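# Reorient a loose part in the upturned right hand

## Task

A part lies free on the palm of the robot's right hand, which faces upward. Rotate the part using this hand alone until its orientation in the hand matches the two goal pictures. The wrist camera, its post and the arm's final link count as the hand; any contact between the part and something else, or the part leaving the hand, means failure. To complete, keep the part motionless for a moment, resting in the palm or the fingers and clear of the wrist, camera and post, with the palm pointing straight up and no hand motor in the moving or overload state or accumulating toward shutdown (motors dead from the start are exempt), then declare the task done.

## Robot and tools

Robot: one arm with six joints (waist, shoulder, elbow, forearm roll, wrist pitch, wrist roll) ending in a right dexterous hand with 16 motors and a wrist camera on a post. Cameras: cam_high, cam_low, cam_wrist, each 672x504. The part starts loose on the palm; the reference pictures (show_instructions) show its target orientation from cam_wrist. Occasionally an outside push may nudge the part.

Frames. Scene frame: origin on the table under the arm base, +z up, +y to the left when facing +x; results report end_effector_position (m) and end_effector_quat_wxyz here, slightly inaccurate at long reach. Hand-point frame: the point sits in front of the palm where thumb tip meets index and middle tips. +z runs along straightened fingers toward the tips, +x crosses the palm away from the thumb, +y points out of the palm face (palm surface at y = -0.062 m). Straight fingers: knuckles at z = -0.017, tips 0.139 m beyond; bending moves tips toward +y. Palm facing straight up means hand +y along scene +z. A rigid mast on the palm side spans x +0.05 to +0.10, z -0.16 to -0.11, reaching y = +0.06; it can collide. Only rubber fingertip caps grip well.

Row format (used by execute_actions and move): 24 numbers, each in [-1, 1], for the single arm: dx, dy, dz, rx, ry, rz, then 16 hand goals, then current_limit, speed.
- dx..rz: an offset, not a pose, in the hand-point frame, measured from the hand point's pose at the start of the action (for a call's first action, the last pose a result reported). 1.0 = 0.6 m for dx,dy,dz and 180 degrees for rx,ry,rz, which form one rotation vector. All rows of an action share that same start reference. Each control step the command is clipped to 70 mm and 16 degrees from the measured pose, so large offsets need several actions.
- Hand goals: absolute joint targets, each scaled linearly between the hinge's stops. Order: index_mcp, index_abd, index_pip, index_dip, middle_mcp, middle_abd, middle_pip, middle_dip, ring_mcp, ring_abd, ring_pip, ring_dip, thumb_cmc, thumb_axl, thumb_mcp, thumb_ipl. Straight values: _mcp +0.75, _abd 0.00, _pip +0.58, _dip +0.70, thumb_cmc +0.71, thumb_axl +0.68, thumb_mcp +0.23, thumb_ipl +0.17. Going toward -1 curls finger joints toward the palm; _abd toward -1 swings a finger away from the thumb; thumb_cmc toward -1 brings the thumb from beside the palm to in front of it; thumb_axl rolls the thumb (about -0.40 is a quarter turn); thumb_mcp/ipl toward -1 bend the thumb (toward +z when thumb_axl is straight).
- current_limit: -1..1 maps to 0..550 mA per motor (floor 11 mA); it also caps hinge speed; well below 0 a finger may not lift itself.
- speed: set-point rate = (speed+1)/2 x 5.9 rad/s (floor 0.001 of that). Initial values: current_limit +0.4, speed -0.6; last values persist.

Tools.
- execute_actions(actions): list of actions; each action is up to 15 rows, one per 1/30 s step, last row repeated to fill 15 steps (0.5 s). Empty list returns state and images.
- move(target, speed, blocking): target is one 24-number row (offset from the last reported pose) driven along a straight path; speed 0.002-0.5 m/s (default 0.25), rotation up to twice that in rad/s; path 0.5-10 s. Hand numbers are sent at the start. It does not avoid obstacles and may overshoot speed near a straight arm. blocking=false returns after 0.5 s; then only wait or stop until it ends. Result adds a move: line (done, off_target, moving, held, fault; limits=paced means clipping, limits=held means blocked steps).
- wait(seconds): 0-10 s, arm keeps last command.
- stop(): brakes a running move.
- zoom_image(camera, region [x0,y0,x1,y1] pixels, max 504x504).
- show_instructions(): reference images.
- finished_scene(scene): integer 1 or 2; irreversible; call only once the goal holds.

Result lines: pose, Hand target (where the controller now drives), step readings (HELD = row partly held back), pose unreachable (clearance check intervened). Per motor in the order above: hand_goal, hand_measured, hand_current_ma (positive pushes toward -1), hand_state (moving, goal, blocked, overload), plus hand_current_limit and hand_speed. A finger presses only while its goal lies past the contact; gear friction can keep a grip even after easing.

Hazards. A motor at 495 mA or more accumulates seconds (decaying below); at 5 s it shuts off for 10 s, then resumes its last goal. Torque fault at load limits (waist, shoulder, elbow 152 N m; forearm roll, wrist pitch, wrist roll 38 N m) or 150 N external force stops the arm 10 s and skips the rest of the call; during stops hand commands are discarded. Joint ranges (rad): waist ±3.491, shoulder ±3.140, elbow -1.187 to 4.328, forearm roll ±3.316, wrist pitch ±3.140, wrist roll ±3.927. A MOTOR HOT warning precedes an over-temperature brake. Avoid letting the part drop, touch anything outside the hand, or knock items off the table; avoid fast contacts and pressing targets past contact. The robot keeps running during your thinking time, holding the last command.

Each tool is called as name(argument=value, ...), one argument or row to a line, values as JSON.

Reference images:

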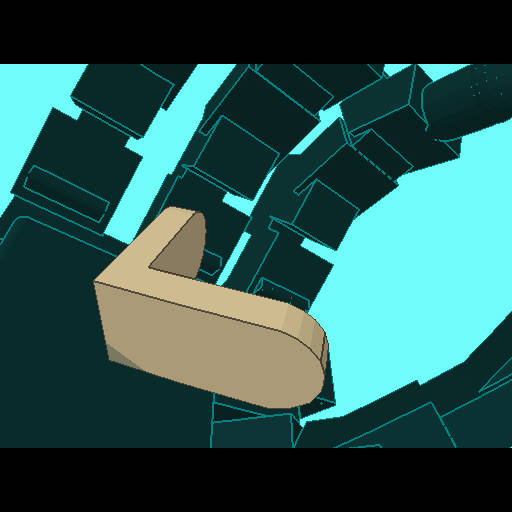

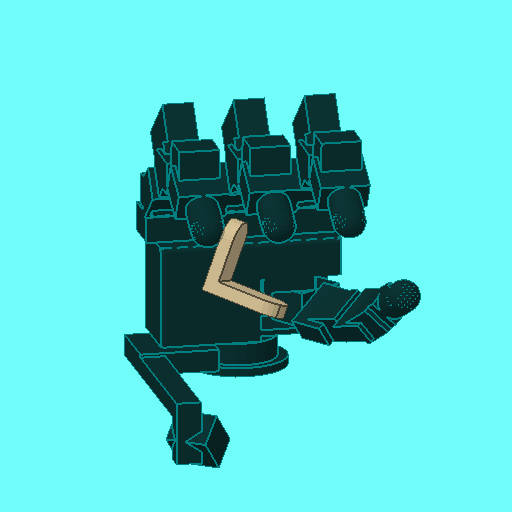

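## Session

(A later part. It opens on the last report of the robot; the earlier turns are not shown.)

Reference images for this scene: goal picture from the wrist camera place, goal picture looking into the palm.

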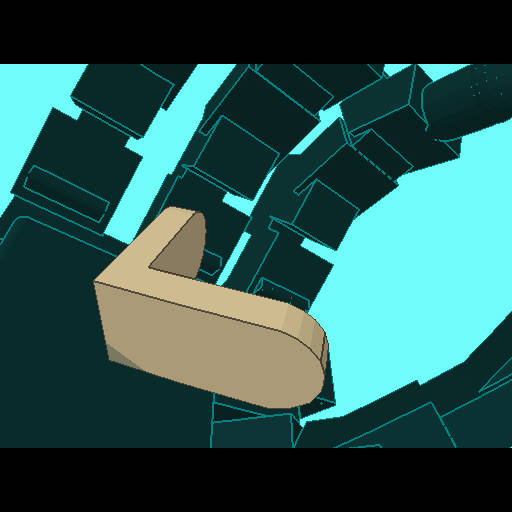

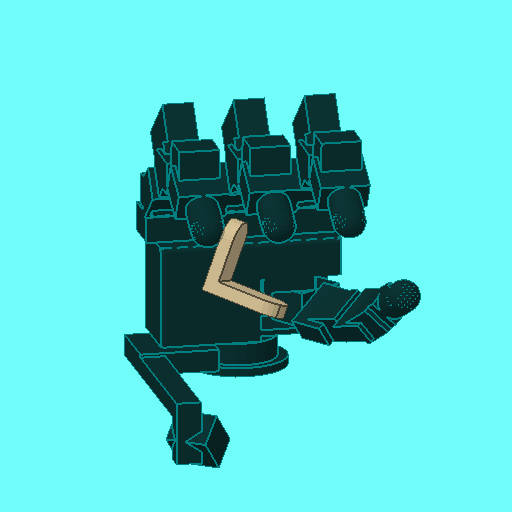

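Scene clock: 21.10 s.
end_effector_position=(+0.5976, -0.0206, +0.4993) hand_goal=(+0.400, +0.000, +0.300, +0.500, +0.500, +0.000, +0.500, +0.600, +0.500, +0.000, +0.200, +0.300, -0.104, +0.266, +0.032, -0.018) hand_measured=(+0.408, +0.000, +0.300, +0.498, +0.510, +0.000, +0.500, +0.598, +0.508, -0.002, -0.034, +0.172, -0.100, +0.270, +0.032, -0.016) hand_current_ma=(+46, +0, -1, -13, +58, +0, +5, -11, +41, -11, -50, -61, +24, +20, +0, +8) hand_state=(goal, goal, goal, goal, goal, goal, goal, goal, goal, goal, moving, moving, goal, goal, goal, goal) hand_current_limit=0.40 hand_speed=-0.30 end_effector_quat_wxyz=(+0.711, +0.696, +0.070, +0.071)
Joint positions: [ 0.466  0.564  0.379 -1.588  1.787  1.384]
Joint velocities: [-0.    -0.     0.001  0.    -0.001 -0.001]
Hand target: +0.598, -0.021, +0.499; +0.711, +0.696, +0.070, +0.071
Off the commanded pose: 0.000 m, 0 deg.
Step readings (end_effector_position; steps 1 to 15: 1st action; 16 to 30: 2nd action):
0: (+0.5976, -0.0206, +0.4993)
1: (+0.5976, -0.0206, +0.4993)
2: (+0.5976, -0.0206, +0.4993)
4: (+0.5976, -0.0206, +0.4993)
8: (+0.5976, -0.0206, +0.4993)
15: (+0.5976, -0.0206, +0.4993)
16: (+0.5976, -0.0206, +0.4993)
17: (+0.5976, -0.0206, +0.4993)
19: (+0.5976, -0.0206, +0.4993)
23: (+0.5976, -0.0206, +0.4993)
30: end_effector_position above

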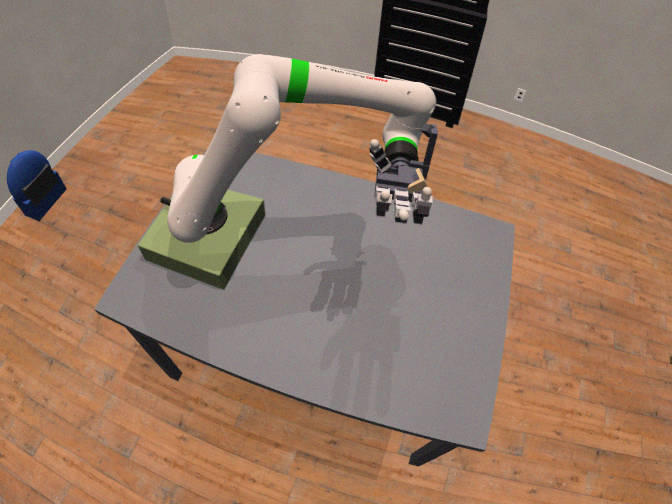

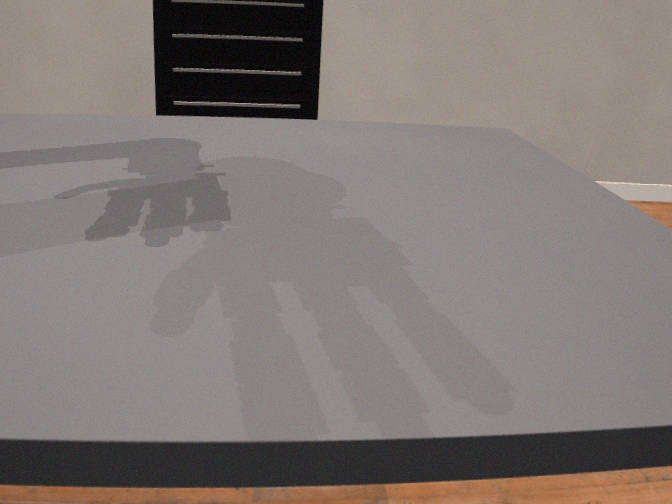

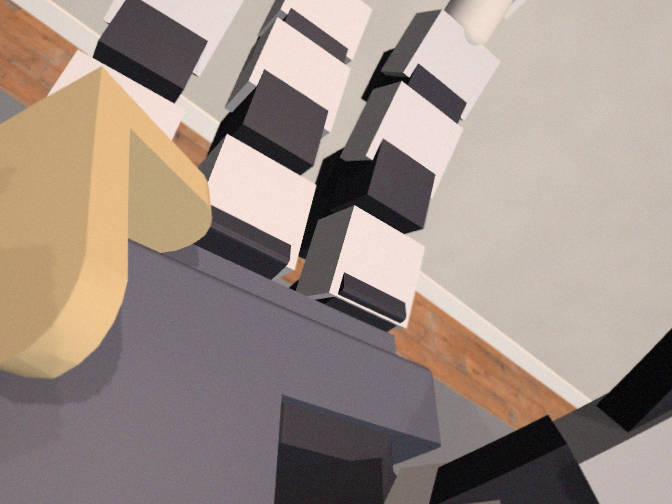

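move(
  target=[0,0,0,-0.08,0,0.04, 0.4,0,0.3,0.5, 0.4,0,0.5,0.6, 0.4,0,0.3,0.4, -0.3,0.266,0.032,-0.018, 0.4,-0.5],
  speed=0.15,
)

Scene clock: 23.10 s.
end_effector_position=(+0.5976, -0.0209, +0.4991) hand_goal=(+0.400, +0.000, +0.300, +0.500, +0.400, +0.000, +0.500, +0.600, +0.400, +0.000, +0.300, +0.400, -0.300, +0.266, +0.032, -0.018) hand_measured=(+0.408, +0.000, +0.300, +0.498, +0.426, +0.000, +0.502, +0.598, +0.420, -0.002, +0.300, +0.398, -0.292, +0.268, +0.032, -0.016) hand_current_ma=(+46, +0, -1, -13, +138, +0, +5, -11, +113, -11, -2, -13, +42, +19, +0, +8) hand_state=(goal, goal, goal, goal, blocked, goal, goal, goal, blocked, goal, goal, goal, goal, goal, goal, goal) hand_current_limit=0.40 hand_speed=-0.50 end_effector_quat_wxyz=(+0.787, +0.604, +0.017, +0.123)
Joint positions: [ 0.459  0.658  0.365 -1.365  1.859  1.208]
Joint velocities: [ 0.     0.003  0.002  0.002 -0.001 -0.001]
Hand target: +0.598, -0.021, +0.499; +0.787, +0.604, +0.017, +0.123
Off the commanded pose: 0.000 m, 0 deg.
move: done

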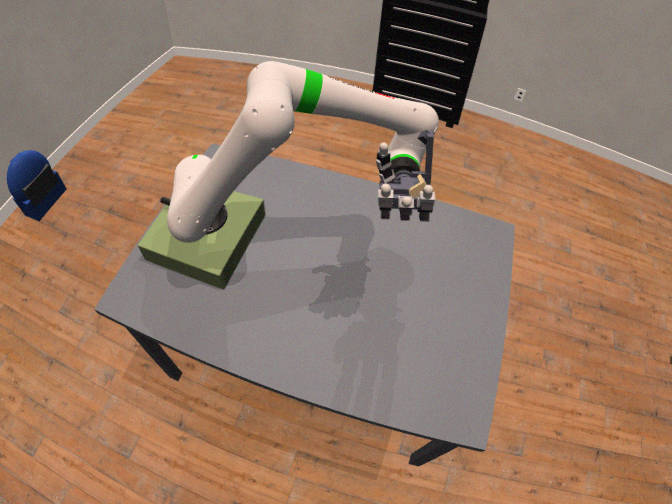

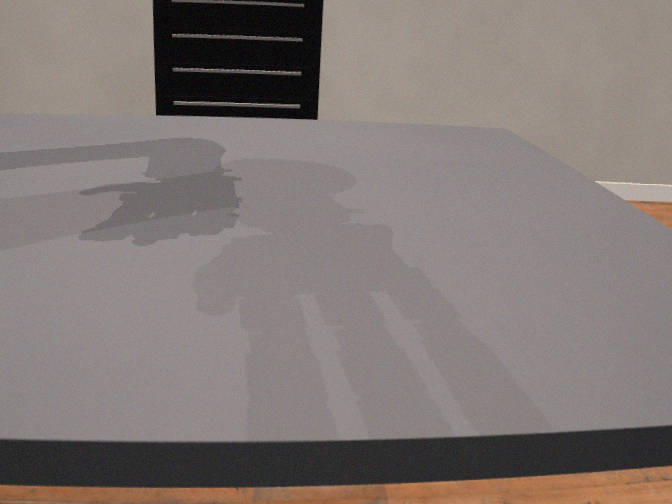

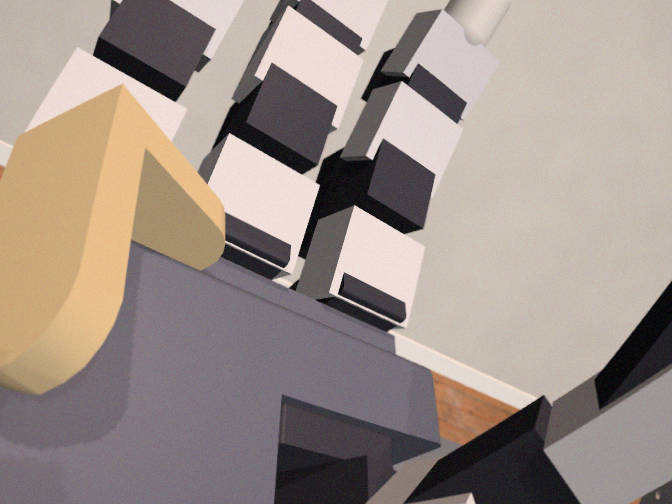

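execute_actions(
  actions=[
    [[0,0,0,0.02,0,0.0, 0.2,0.5,-0.75,-0.5, 0.4,0,0.5,0.6, 0.4,0,0.3,0.4, -0.3,0.266,0.032,-0.018, 0.4,0]],
    [[0,0,0,0.02,0,0.0, 0.1,0.5,-0.75,-0.5, 0.4,0,0.5,0.6, 0.4,0,0.3,0.4, -0.3,0.266,0.032,-0.018, 0.4,0]],
    [[0,0,0,0,0,0.03, -0.1,0.5,-0.78,-0.5, 0.4,0,0.5,0.6, 0.4,0,0.3,0.4, -0.3,0.266,0.032,-0.018, 0.4,0]],
  ],
)

Scene clock: 25.10 s.
end_effector_position=(+0.5976, -0.0207, +0.4991) hand_goal=(-0.100, +0.500, -0.780, -0.500, +0.400, +0.000, +0.500, +0.600, +0.400, +0.000, +0.300, +0.400, -0.300, +0.266, +0.032, -0.018) hand_measured=(-0.096, +0.498, -0.780, -0.498, +0.424, +0.000, +0.502, +0.598, +0.420, -0.002, +0.300, +0.398, -0.292, +0.268, +0.032, -0.016) hand_current_ma=(+27, -5, +3, +13, +133, +0, +5, -11, +109, -9, -2, -13, +42, +19, +0, +8) hand_state=(goal, goal, goal, goal, blocked, goal, goal, goal, goal, goal, goal, goal, goal, goal, goal, goal) hand_current_limit=0.40 hand_speed=0.00 end_effector_quat_wxyz=(+0.741, +0.653, -0.006, +0.157)
Joint positions: [ 0.465  0.627  0.41  -1.469  1.811  1.16 ]
Joint velocities: [-0.     0.001 -0.001 -0.001  0.    -0.001]
Hand target: +0.598, -0.021, +0.499; +0.741, +0.653, -0.006, +0.157
Off the commanded pose: 0.000 m, 0 deg.
Step readings (end_effector_position; steps 1 to 15: 1st action; 16 to 30: 2nd action; 31 to 45: 3rd action):
0: (+0.5976, -0.0209, +0.4992)
1: (+0.5976, -0.0209, +0.4992)
2: (+0.5977, -0.0210, +0.4992)
4: (+0.5976, -0.0208, +0.4993)
8: (+0.5976, -0.0207, +0.4991)
15: (+0.5976, -0.0208, +0.4991)
16: (+0.5976, -0.0208, +0.4991)
17: (+0.5976, -0.0209, +0.4990)
19: (+0.5976, -0.0207, +0.4991)
23: (+0.5976, -0.0206, +0.4991)
30: (+0.5976, -0.0207, +0.4991)
31: (+0.5976, -0.0207, +0.4991)
32: (+0.5975, -0.0207, +0.4992)
34: (+0.5975, -0.0207, +0.4987)
38: (+0.5976, -0.0207, +0.4990)
45: end_effector_position above

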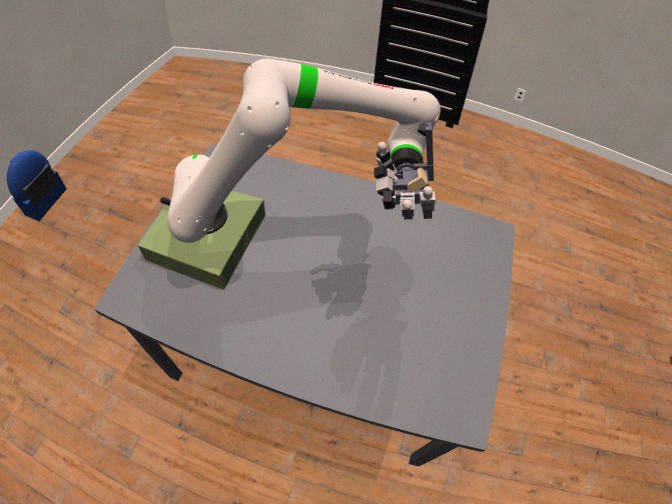

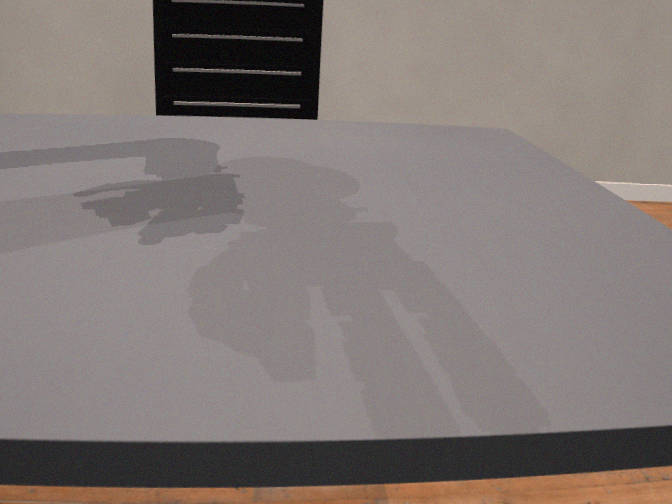

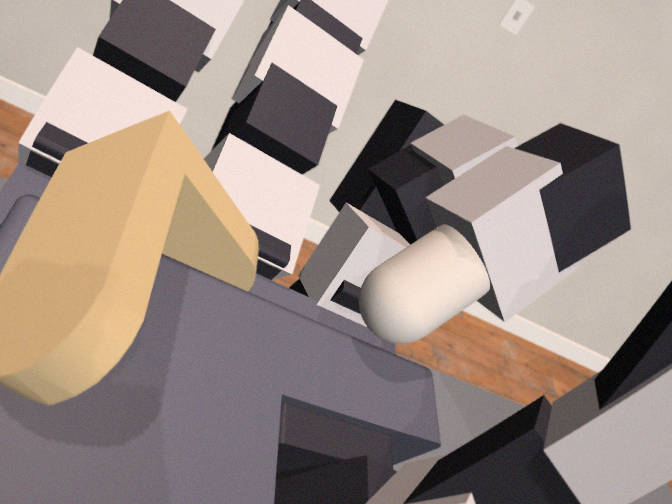

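move(
  target=[0,0,0,0.045,0,-0.07, 0.4,0.3,0.2,0.4, 0.4,0,0.5,0.6, 0.4,0,0.3,0.4, -0.6,0.0,-0.3,-0.4, 0.4,-0.3],
  speed=0.2,
)

zoom_image(
  camera="cam_high",
  region=[360, 130, 450, 220],
)

Scene clock: 26.50 s.
end_effector_position=(+0.5976, -0.0206, +0.4991) hand_goal=(+0.400, +0.300, +0.200, +0.400, +0.400, +0.000, +0.500, +0.600, +0.400, +0.000, +0.300, +0.400, -0.600, +0.000, -0.300, -0.400) hand_measured=(+0.408, +0.304, +0.200, +0.398, +0.424, +0.000, +0.502, +0.598, +0.420, -0.002, +0.300, +0.398, -0.602, +0.002, -0.302, -0.400) hand_current_ma=(+43, +22, -3, -14, +133, +0, +5, -11, +109, -9, -2, -13, -11, +12, -17, +3) hand_state=(goal, goal, goal, goal, blocked, goal, goal, goal, goal, goal, goal, goal, goal, goal, goal, goal) hand_current_limit=0.40 hand_speed=-0.30 end_effector_quat_wxyz=(+0.706, +0.700, +0.077, +0.075)
Joint positions: [ 0.468  0.551  0.369 -1.6    1.771  1.386]
Joint velocities: [-0.     0.001  0.    -0.     0.001  0.003]
Hand target: +0.598, -0.021, +0.499; +0.706, +0.700, +0.077, +0.075
Off the commanded pose: 0.000 m, 0 deg.
move: done

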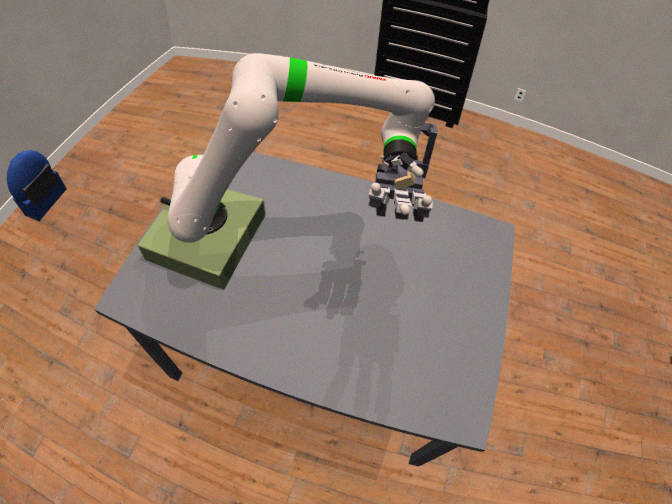

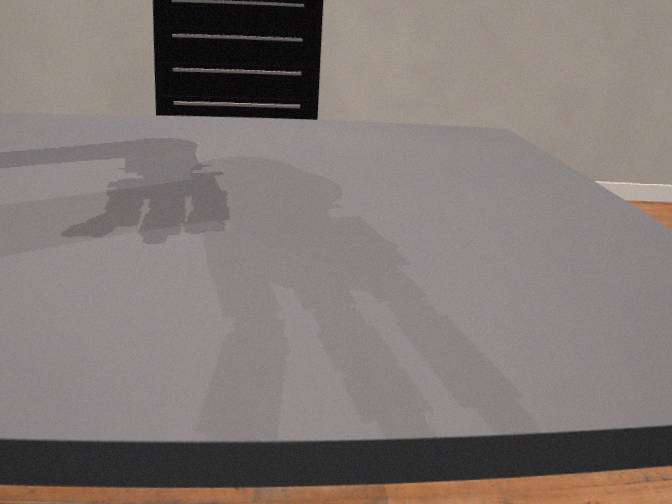

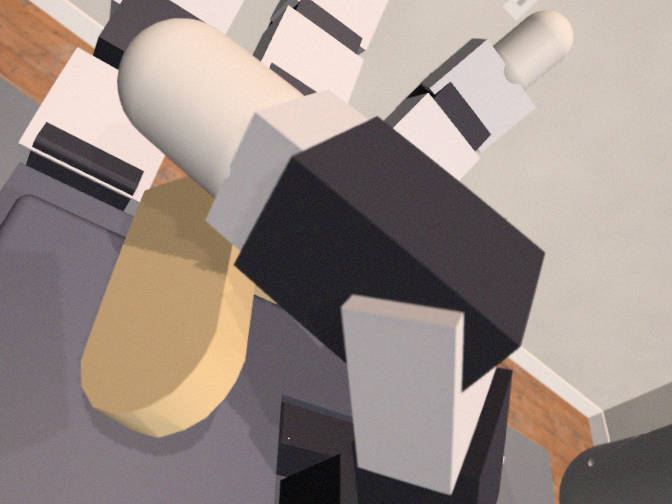

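Region (360, 130, 450, 220) of cam_high's 672x504 image, scaled by 5.600, with more detail than that image has.

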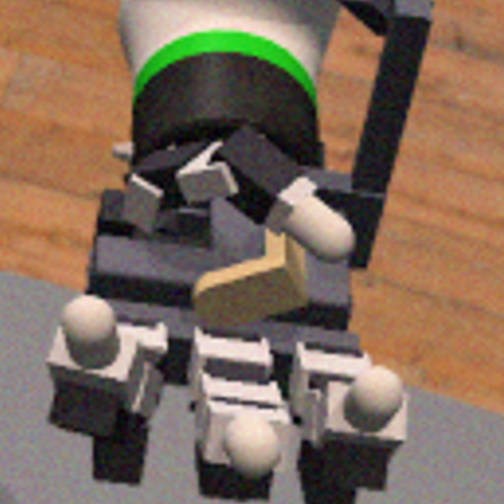

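execute_actions(
  actions=[
    [[0,0,0,0,0,0, 0.4,0.3,0.2,0.4, 0.4,0,0.5,0.6, 0.2,0,-0.5,-0.3, 0.35,-0.3,-0.3,-0.4, 0.4,0]],
    [[0,0,0,0,0,0, 0.4,0.3,0.2,0.4, 0.4,0,0.5,0.6, -0.2,-0.2,-0.55,-0.3, 0.35,-0.3,-0.5,-0.85, 0.4,0]],
    [[0,0,0,0,0,0, 0.4,0.3,0.2,0.4, 0.4,0,0.5,0.6, -0.4,-0.2,-0.55,-0.3, 0.35,-0.3,-0.75,-0.85, 0.4,-0.4]],
  ],
)

zoom_image(
  camera="cam_high",
  region=[360, 130, 450, 220],
)

Scene clock: 28.33 s.
end_effector_position=(+0.5976, -0.0206, +0.4991) hand_goal=(+0.400, +0.300, +0.200, +0.400, +0.400, +0.000, +0.500, +0.600, -0.400, -0.200, -0.550, -0.300, +0.350, -0.300, -0.750, -0.850) hand_measured=(+0.408, +0.304, +0.200, +0.398, +0.424, +0.000, +0.502, +0.598, -0.398, -0.198, -0.550, -0.298, +0.350, -0.298, -0.750, -0.850) hand_current_ma=(+43, +22, -3, -14, +133, +0, +5, -11, +9, +12, -1, +11, +2, +17, -7, +3) hand_state=(goal, goal, goal, goal, blocked, goal, goal, goal, goal, goal, goal, goal, goal, goal, goal, goal) hand_current_limit=0.40 hand_speed=-0.40 end_effector_quat_wxyz=(+0.706, +0.700, +0.077, +0.075)
Joint positions: [ 0.468  0.551  0.369 -1.6    1.771  1.386]
Joint velocities: [ 0.  0. -0. -0.  0.  0.]
Hand target: +0.598, -0.021, +0.499; +0.706, +0.700, +0.077, +0.075
Off the commanded pose: 0.000 m, 0 deg.
Step readings (end_effector_position; steps 1 to 15: 1st action; 16 to 30: 2nd action; 31 to 45: 3rd action):
0: (+0.5976, -0.0206, +0.4991)
1: (+0.5976, -0.0206, +0.4991)
2: (+0.5976, -0.0206, +0.4991)
4: (+0.5976, -0.0206, +0.4991)
8: (+0.5976, -0.0206, +0.4991)
15: (+0.5976, -0.0206, +0.4991)
16: (+0.5976, -0.0206, +0.4991)
17: (+0.5976, -0.0206, +0.4991)
19: (+0.5976, -0.0206, +0.4991)
23: (+0.5976, -0.0206, +0.4991)
30: (+0.5976, -0.0206, +0.4991)
31: (+0.5976, -0.0206, +0.4991)
32: (+0.5976, -0.0206, +0.4991)
34: (+0.5976, -0.0206, +0.4991)
38: (+0.5976, -0.0206, +0.4991)
45: end_effector_position above

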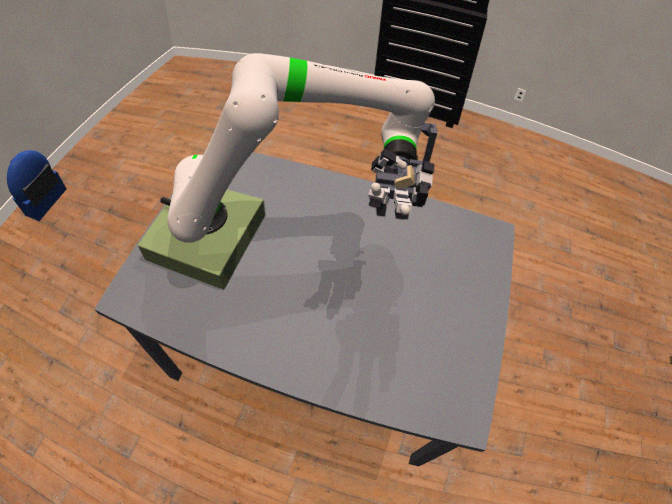

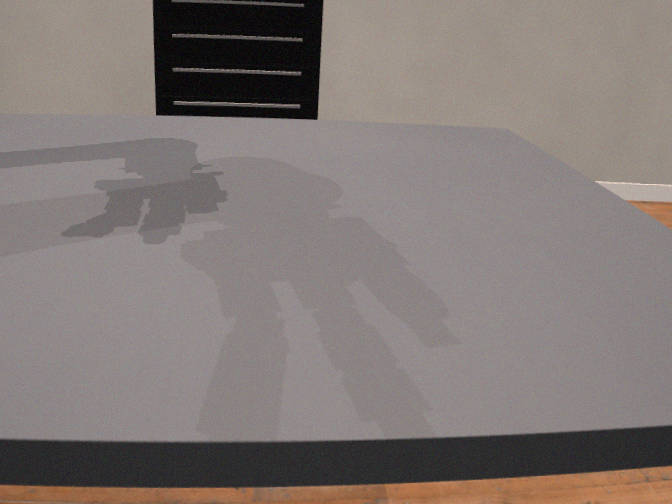

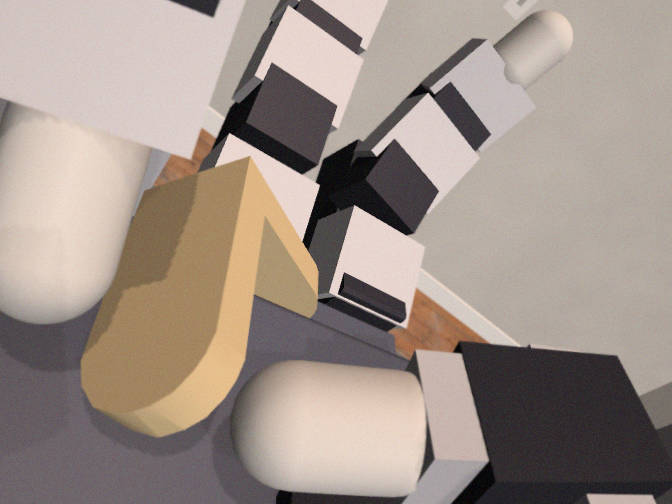

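Region (360, 130, 450, 220) of cam_high's 672x504 image, scaled by 5.600, with more detail than that image has.

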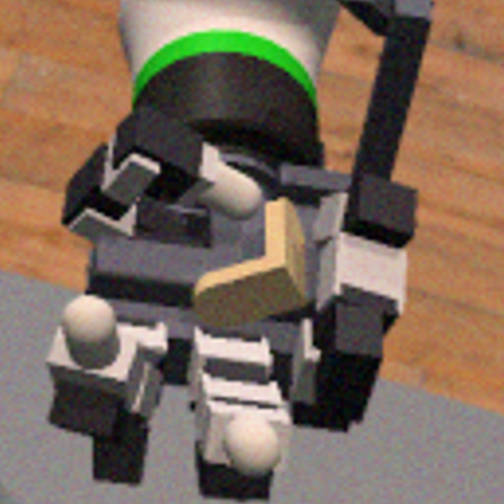

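execute_actions(
  actions=[
    [[0,0,0,0,0,0, 0.4,0.3,0.2,0.4, 0.4,0,0.5,0.6, -0.48,-0.25,-0.55,-0.3, 0.35,-0.05,-0.75,-0.85, 0.4,-0.6]],
  ],
)

zoom_image(
  camera="cam_high",
  region=[360, 130, 450, 220],
)

Scene clock: 29.00 s.
end_effector_position=(+0.5976, -0.0206, +0.4991) hand_goal=(+0.400, +0.300, +0.200, +0.400, +0.400, +0.000, +0.500, +0.600, -0.480, -0.250, -0.550, -0.300, +0.350, -0.050, -0.750, -0.850) hand_measured=(+0.408, +0.304, +0.200, +0.398, +0.424, +0.000, +0.502, +0.598, -0.480, -0.248, -0.550, -0.298, +0.350, -0.050, -0.750, -0.850) hand_current_ma=(+43, +22, -3, -14, +133, +0, +5, -11, +4, +11, -1, +11, +2, -1, -7, +3) hand_state=(goal, goal, goal, goal, blocked, goal, goal, goal, goal, goal, goal, goal, goal, goal, goal, goal) hand_current_limit=0.40 hand_speed=-0.60 end_effector_quat_wxyz=(+0.706, +0.700, +0.077, +0.075)
Joint positions: [ 0.468  0.551  0.369 -1.6    1.771  1.386]
Joint velocities: [-0.     0.     0.     0.     0.001 -0.   ]
Hand target: +0.598, -0.021, +0.499; +0.706, +0.700, +0.077, +0.075
Off the commanded pose: 0.000 m, 0 deg.
Step readings (end_effector_position):
0: (+0.5976, -0.0206, +0.4991)
1: (+0.5976, -0.0206, +0.4991)
2: (+0.5976, -0.0206, +0.4991)
4: (+0.5976, -0.0206, +0.4991)
8: (+0.5976, -0.0206, +0.4991)
15: end_effector_position above

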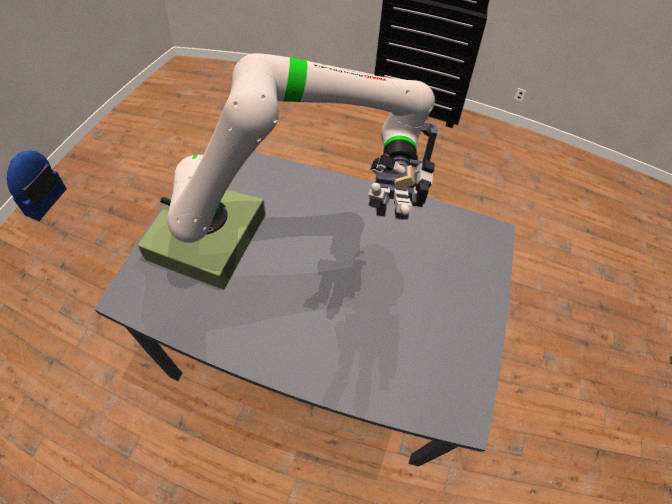

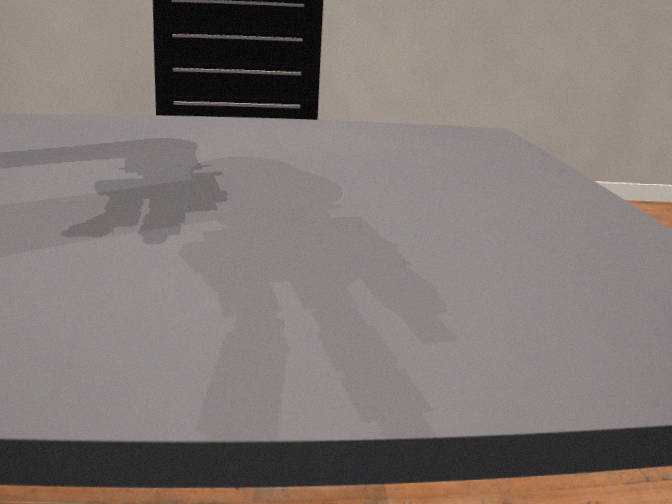

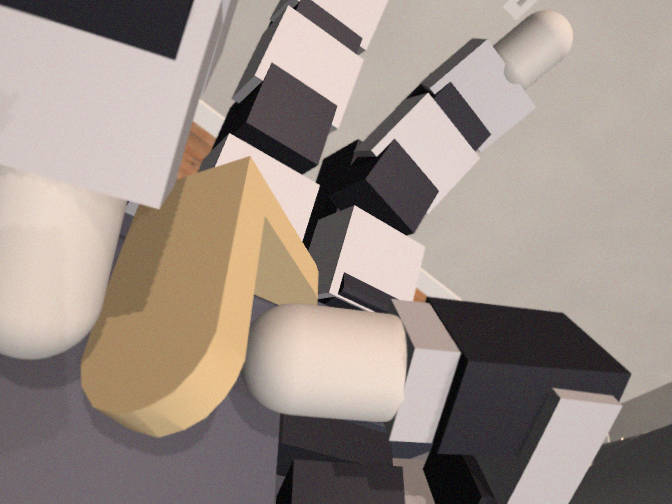

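Region (360, 130, 450, 220) of cam_high's 672x504 image, scaled by 5.600, with more detail than that image has.

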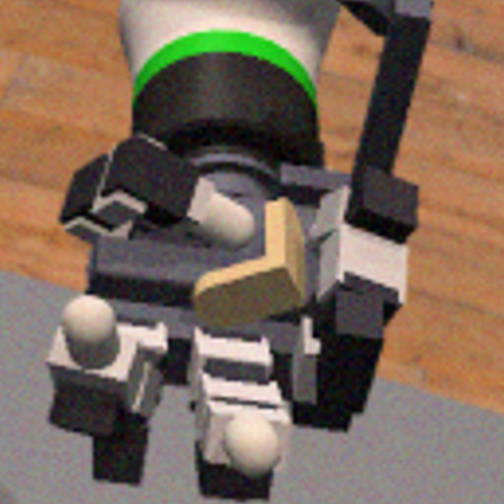

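execute_actions(
  actions=[
    [[0,0,0,0,0,0, 0.4,0.3,0.2,0.4, 0.4,0,0.5,0.6, -0.5,-0.25,-0.55,-0.3, 0.13,-0.1,-0.75,-0.7, 0.4,-0.7]],
  ],
)

execute_actions(
  actions=[
    [[0,0,0,0,0,0, 0.4,0.3,0.2,0.4, 0.4,0,0.5,0.6, -0.5,-0.25,-0.55,-0.3, -0.08,-0.14,-0.7,-0.58, 0.4,-0.7]],
  ],
)

zoom_image(
  camera="cam_high",
  region=[360, 130, 450, 220],
)

Scene clock: 29.73 s.
end_effector_position=(+0.5976, -0.0206, +0.4991) hand_goal=(+0.400, +0.300, +0.200, +0.400, +0.400, +0.000, +0.500, +0.600, -0.500, -0.250, -0.550, -0.300, +0.130, -0.100, -0.750, -0.700) hand_measured=(+0.408, +0.304, +0.200, +0.398, +0.424, +0.000, +0.502, +0.598, -0.500, -0.248, -0.550, -0.298, +0.134, -0.094, -0.752, -0.704) hand_current_ma=(+43, +22, -3, -14, +133, +0, +5, -11, +2, +11, -1, +11, +16, +35, -9, -33) hand_state=(goal, goal, goal, goal, blocked, goal, goal, goal, goal, goal, goal, goal, goal, goal, goal, goal) hand_current_limit=0.40 hand_speed=-0.70 end_effector_quat_wxyz=(+0.706, +0.700, +0.077, +0.075)
Joint positions: [ 0.468  0.551  0.369 -1.6    1.771  1.386]
Joint velocities: [ 0.     0.     0.    -0.    -0.     0.002]
Hand target: +0.598, -0.021, +0.499; +0.706, +0.700, +0.077, +0.075
Off the commanded pose: 0.000 m, 0 deg.
Step readings (end_effector_position):
0: (+0.5976, -0.0206, +0.4991)
1: (+0.5976, -0.0206, +0.4991)
2: (+0.5976, -0.0206, +0.4991)
4: (+0.5976, -0.0206, +0.4991)
8: (+0.5976, -0.0206, +0.4991)
15: end_effector_position above

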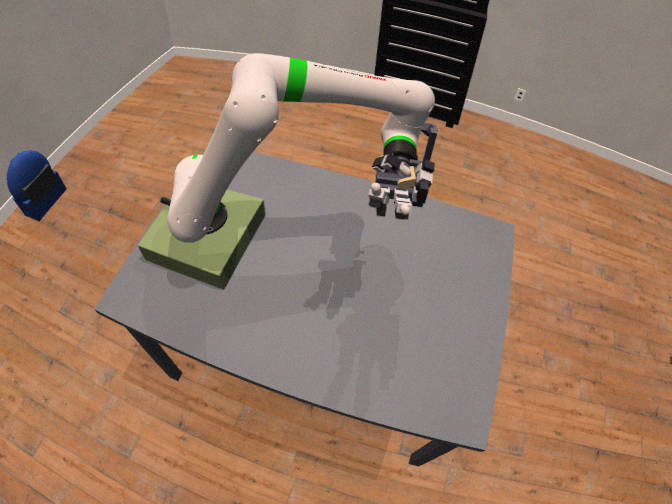

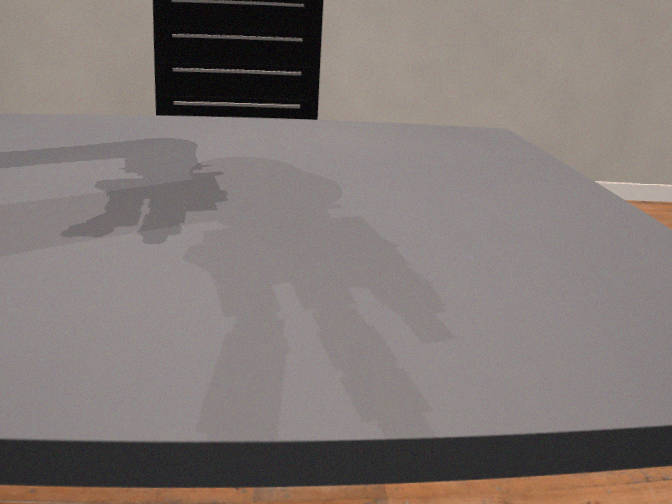

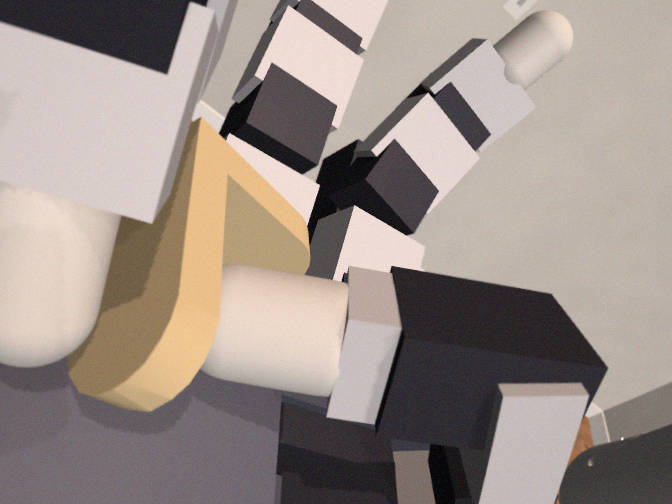

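Scene clock: 30.23 s.
end_effector_position=(+0.5976, -0.0206, +0.4991) hand_goal=(+0.400, +0.300, +0.200, +0.400, +0.400, +0.000, +0.500, +0.600, -0.500, -0.250, -0.550, -0.300, -0.080, -0.140, -0.700, -0.580) hand_measured=(+0.408, +0.304, +0.200, +0.398, +0.424, +0.000, +0.502, +0.598, -0.490, -0.248, -0.544, -0.304, +0.058, -0.132, -0.702, -0.668) hand_current_ma=(+43, +22, -3, -14, +133, +0, +5, -11, +59, +8, +36, -15, +385, +53, -14, -385) hand_state=(goal, goal, goal, goal, blocked, goal, goal, goal, goal, goal, goal, goal, blocked, goal, goal, blocked) hand_current_limit=0.40 hand_speed=-0.70 end_effector_quat_wxyz=(+0.706, +0.700, +0.077, +0.075)
Joint positions: [ 0.468  0.551  0.369 -1.6    1.771  1.386]
Joint velocities: [ 0.    -0.001  0.001  0.002 -0.001  0.   ]
Hand target: +0.598, -0.021, +0.499; +0.706, +0.700, +0.077, +0.075
Off the commanded pose: 0.000 m, 0 deg.
Step readings (end_effector_position):
0: (+0.5976, -0.0206, +0.4991)
1: (+0.5976, -0.0206, +0.4991)
2: (+0.5976, -0.0206, +0.4991)
4: (+0.5976, -0.0206, +0.4991)
8: (+0.5976, -0.0206, +0.4991)
15: end_effector_position above

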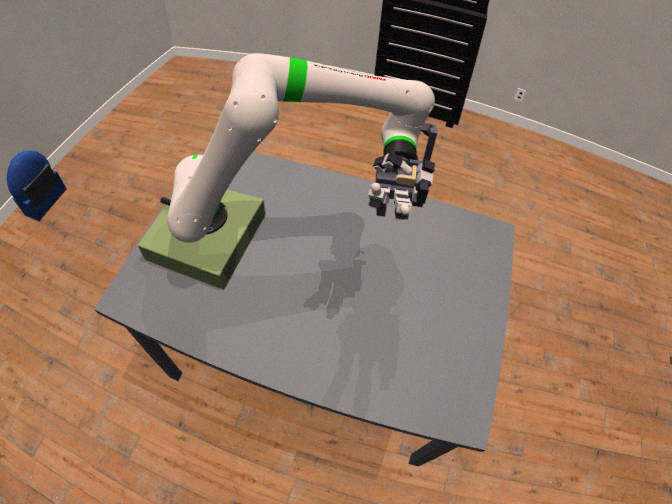

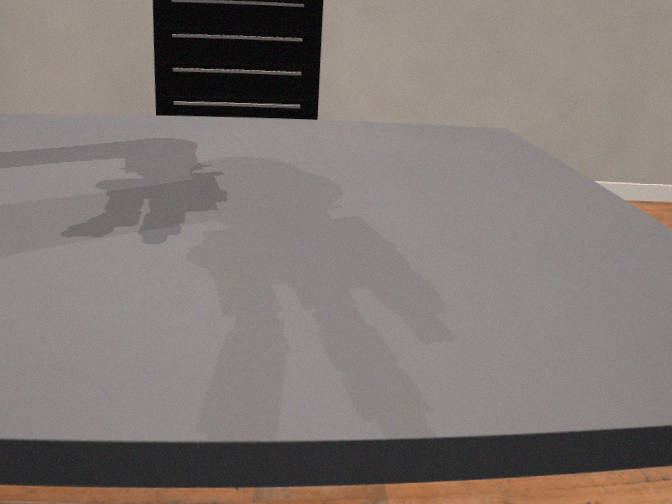

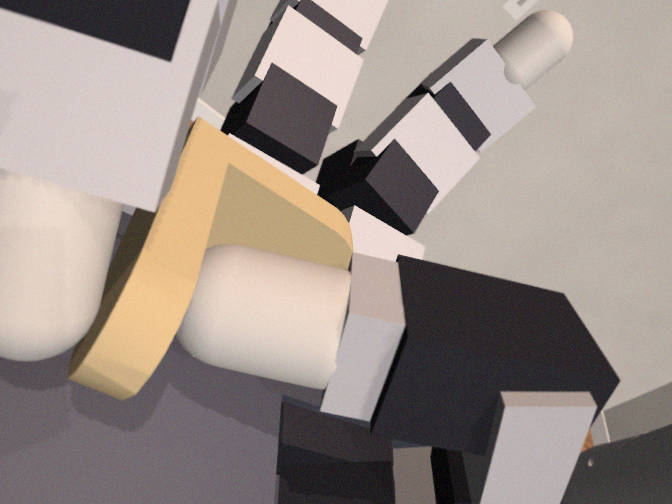

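Region (360, 130, 450, 220) of cam_high's 672x504 image, scaled by 5.600, with more detail than that image has.

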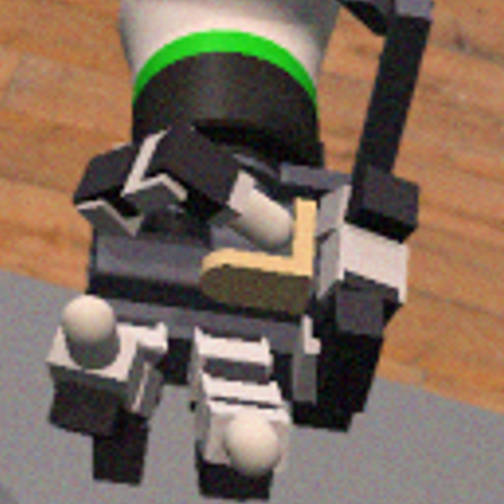

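execute_actions(
  actions=[
    [[0,0,0,0,0,0, 0.4,0.3,0.2,0.4, 0.4,0,0.5,0.6, -0.59,-0.22,-0.5,-0.18, 0.02,-0.26,-0.7,-0.63, 0.4,-0.8]],
  ],
)

execute_actions(
  actions=[
    [[0,0,0,0,0,0, 0.4,0.3,0.2,0.4, 0.4,0,0.5,0.6, -0.68,-0.2,-0.445,-0.06, 0.02,-0.38,-0.7,-0.63, 0.4,-0.8]],
  ],
)

zoom_image(
  camera="cam_high",
  region=[360, 130, 450, 220],
)

Scene clock: 32.03 s.
end_effector_position=(+0.5976, -0.0206, +0.4991) hand_goal=(+0.400, +0.300, +0.200, +0.400, +0.400, +0.000, +0.500, +0.600, -0.590, -0.220, -0.500, -0.180, +0.020, -0.260, -0.700, -0.630) hand_measured=(+0.408, +0.304, +0.200, +0.398, +0.424, +0.000, +0.502, +0.598, -0.556, -0.232, -0.476, -0.178, +0.062, -0.236, -0.700, -0.670) hand_current_ma=(+43, +22, -3, -14, +133, +0, +5, -11, +188, -58, +124, +11, +219, +160, -3, -281) hand_state=(goal, goal, goal, goal, blocked, goal, goal, goal, blocked, goal, blocked, goal, blocked, blocked, goal, blocked) hand_current_limit=0.40 hand_speed=-0.80 end_effector_quat_wxyz=(+0.706, +0.700, +0.077, +0.075)
Joint positions: [ 0.468  0.551  0.369 -1.6    1.771  1.386]
Joint velocities: [ 0.     0.    -0.001  0.    -0.001  0.001]
Hand target: +0.598, -0.021, +0.499; +0.706, +0.700, +0.077, +0.075
Off the commanded pose: 0.000 m, 0 deg.
Step readings (end_effector_position):
0: (+0.5976, -0.0206, +0.4991)
1: (+0.5976, -0.0206, +0.4991)
2: (+0.5976, -0.0206, +0.4991)
4: (+0.5976, -0.0206, +0.4991)
8: (+0.5976, -0.0206, +0.4991)
15: end_effector_position above

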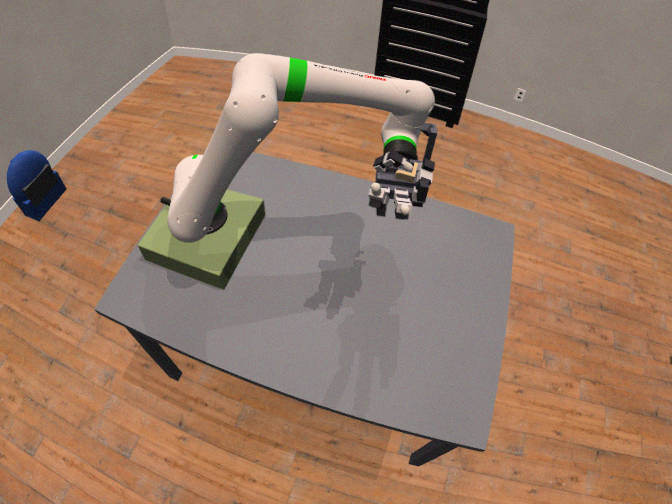

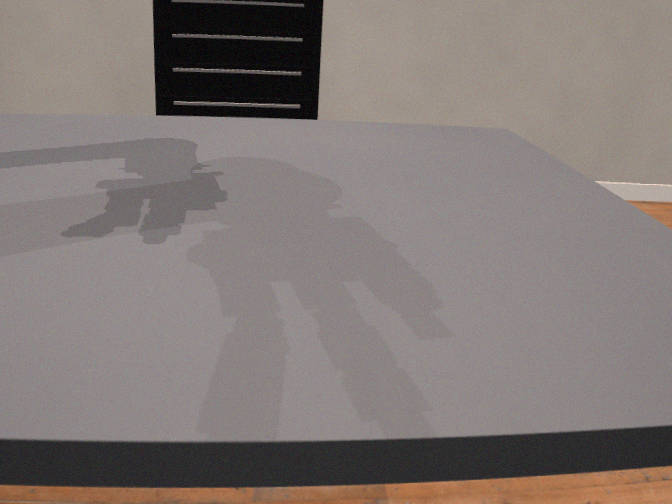

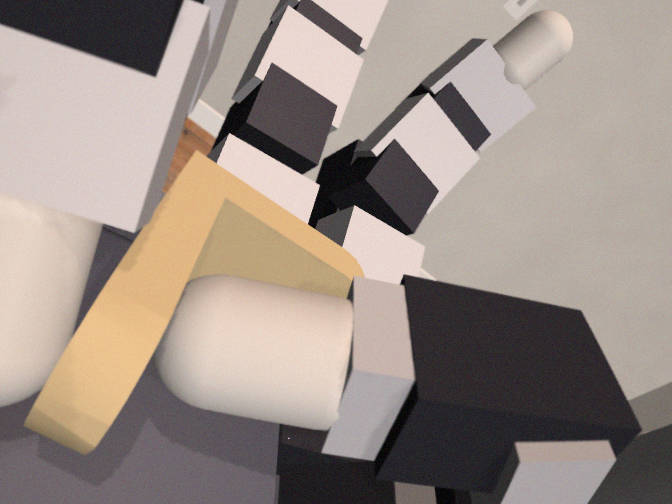

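Scene clock: 32.53 s.
end_effector_position=(+0.5976, -0.0206, +0.4991) hand_goal=(+0.400, +0.300, +0.200, +0.400, +0.400, +0.000, +0.500, +0.600, -0.680, -0.200, -0.444, -0.060, +0.020, -0.380, -0.700, -0.630) hand_measured=(+0.408, +0.304, +0.200, +0.398, +0.424, +0.000, +0.502, +0.598, -0.672, -0.232, -0.426, -0.056, +0.062, -0.372, -0.702, -0.670) hand_current_ma=(+43, +22, -3, -14, +133, +0, +5, -11, +44, -148, +99, +22, +217, +47, -12, -281) hand_state=(goal, goal, goal, goal, blocked, goal, goal, goal, goal, blocked, goal, goal, blocked, goal, goal, blocked) hand_current_limit=0.40 hand_speed=-0.80 end_effector_quat_wxyz=(+0.706, +0.700, +0.077, +0.075)
Joint positions: [ 0.468  0.551  0.369 -1.6    1.771  1.386]
Joint velocities: [ 0.     0.    -0.001  0.003 -0.001  0.   ]
Hand target: +0.598, -0.021, +0.499; +0.706, +0.700, +0.077, +0.075
Off the commanded pose: 0.000 m, 0 deg.
Step readings (end_effector_position):
0: (+0.5976, -0.0206, +0.4991)
1: (+0.5976, -0.0206, +0.4991)
2: (+0.5976, -0.0206, +0.4991)
4: (+0.5976, -0.0206, +0.4991)
8: (+0.5976, -0.0206, +0.4991)
15: end_effector_position above

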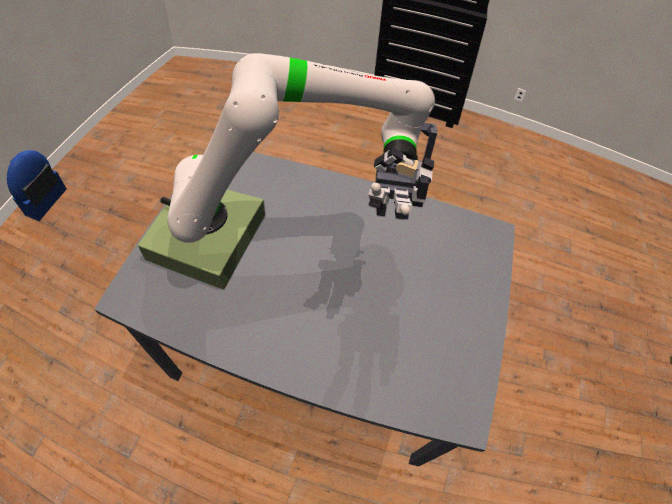

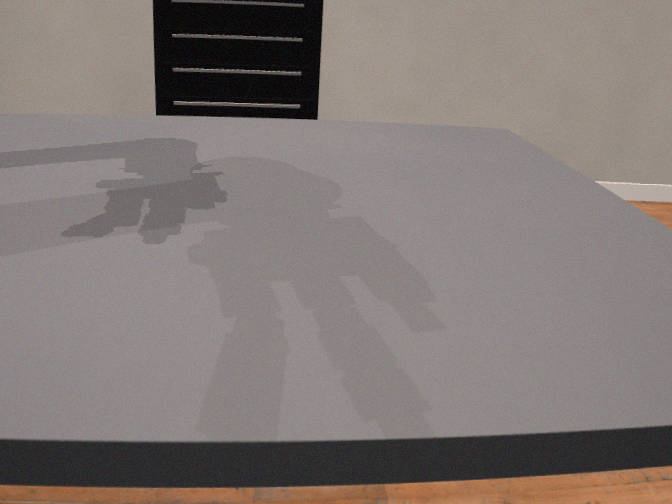

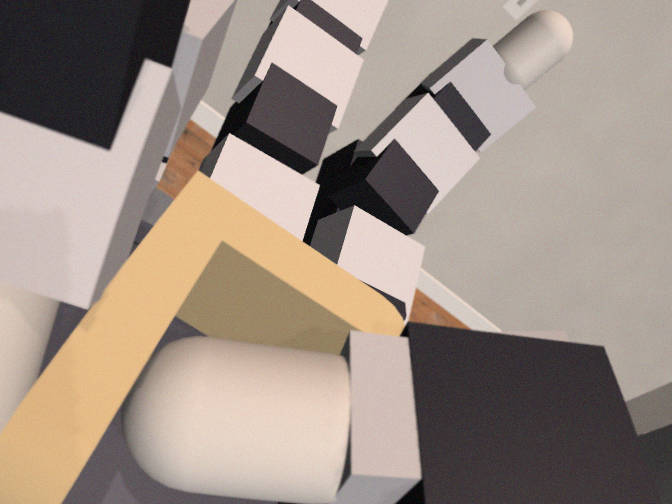

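Region (360, 130, 450, 220) of cam_high's 672x504 image, scaled by 5.600, with more detail than that image has.

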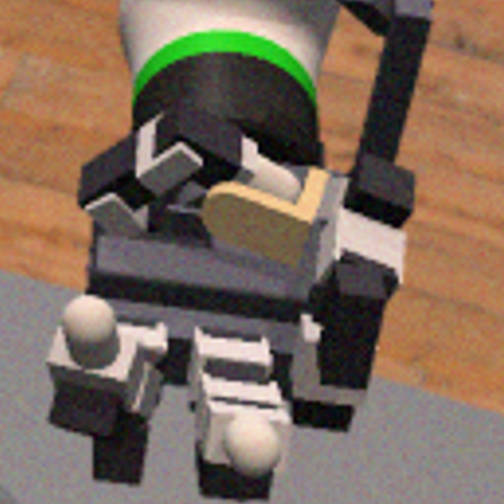

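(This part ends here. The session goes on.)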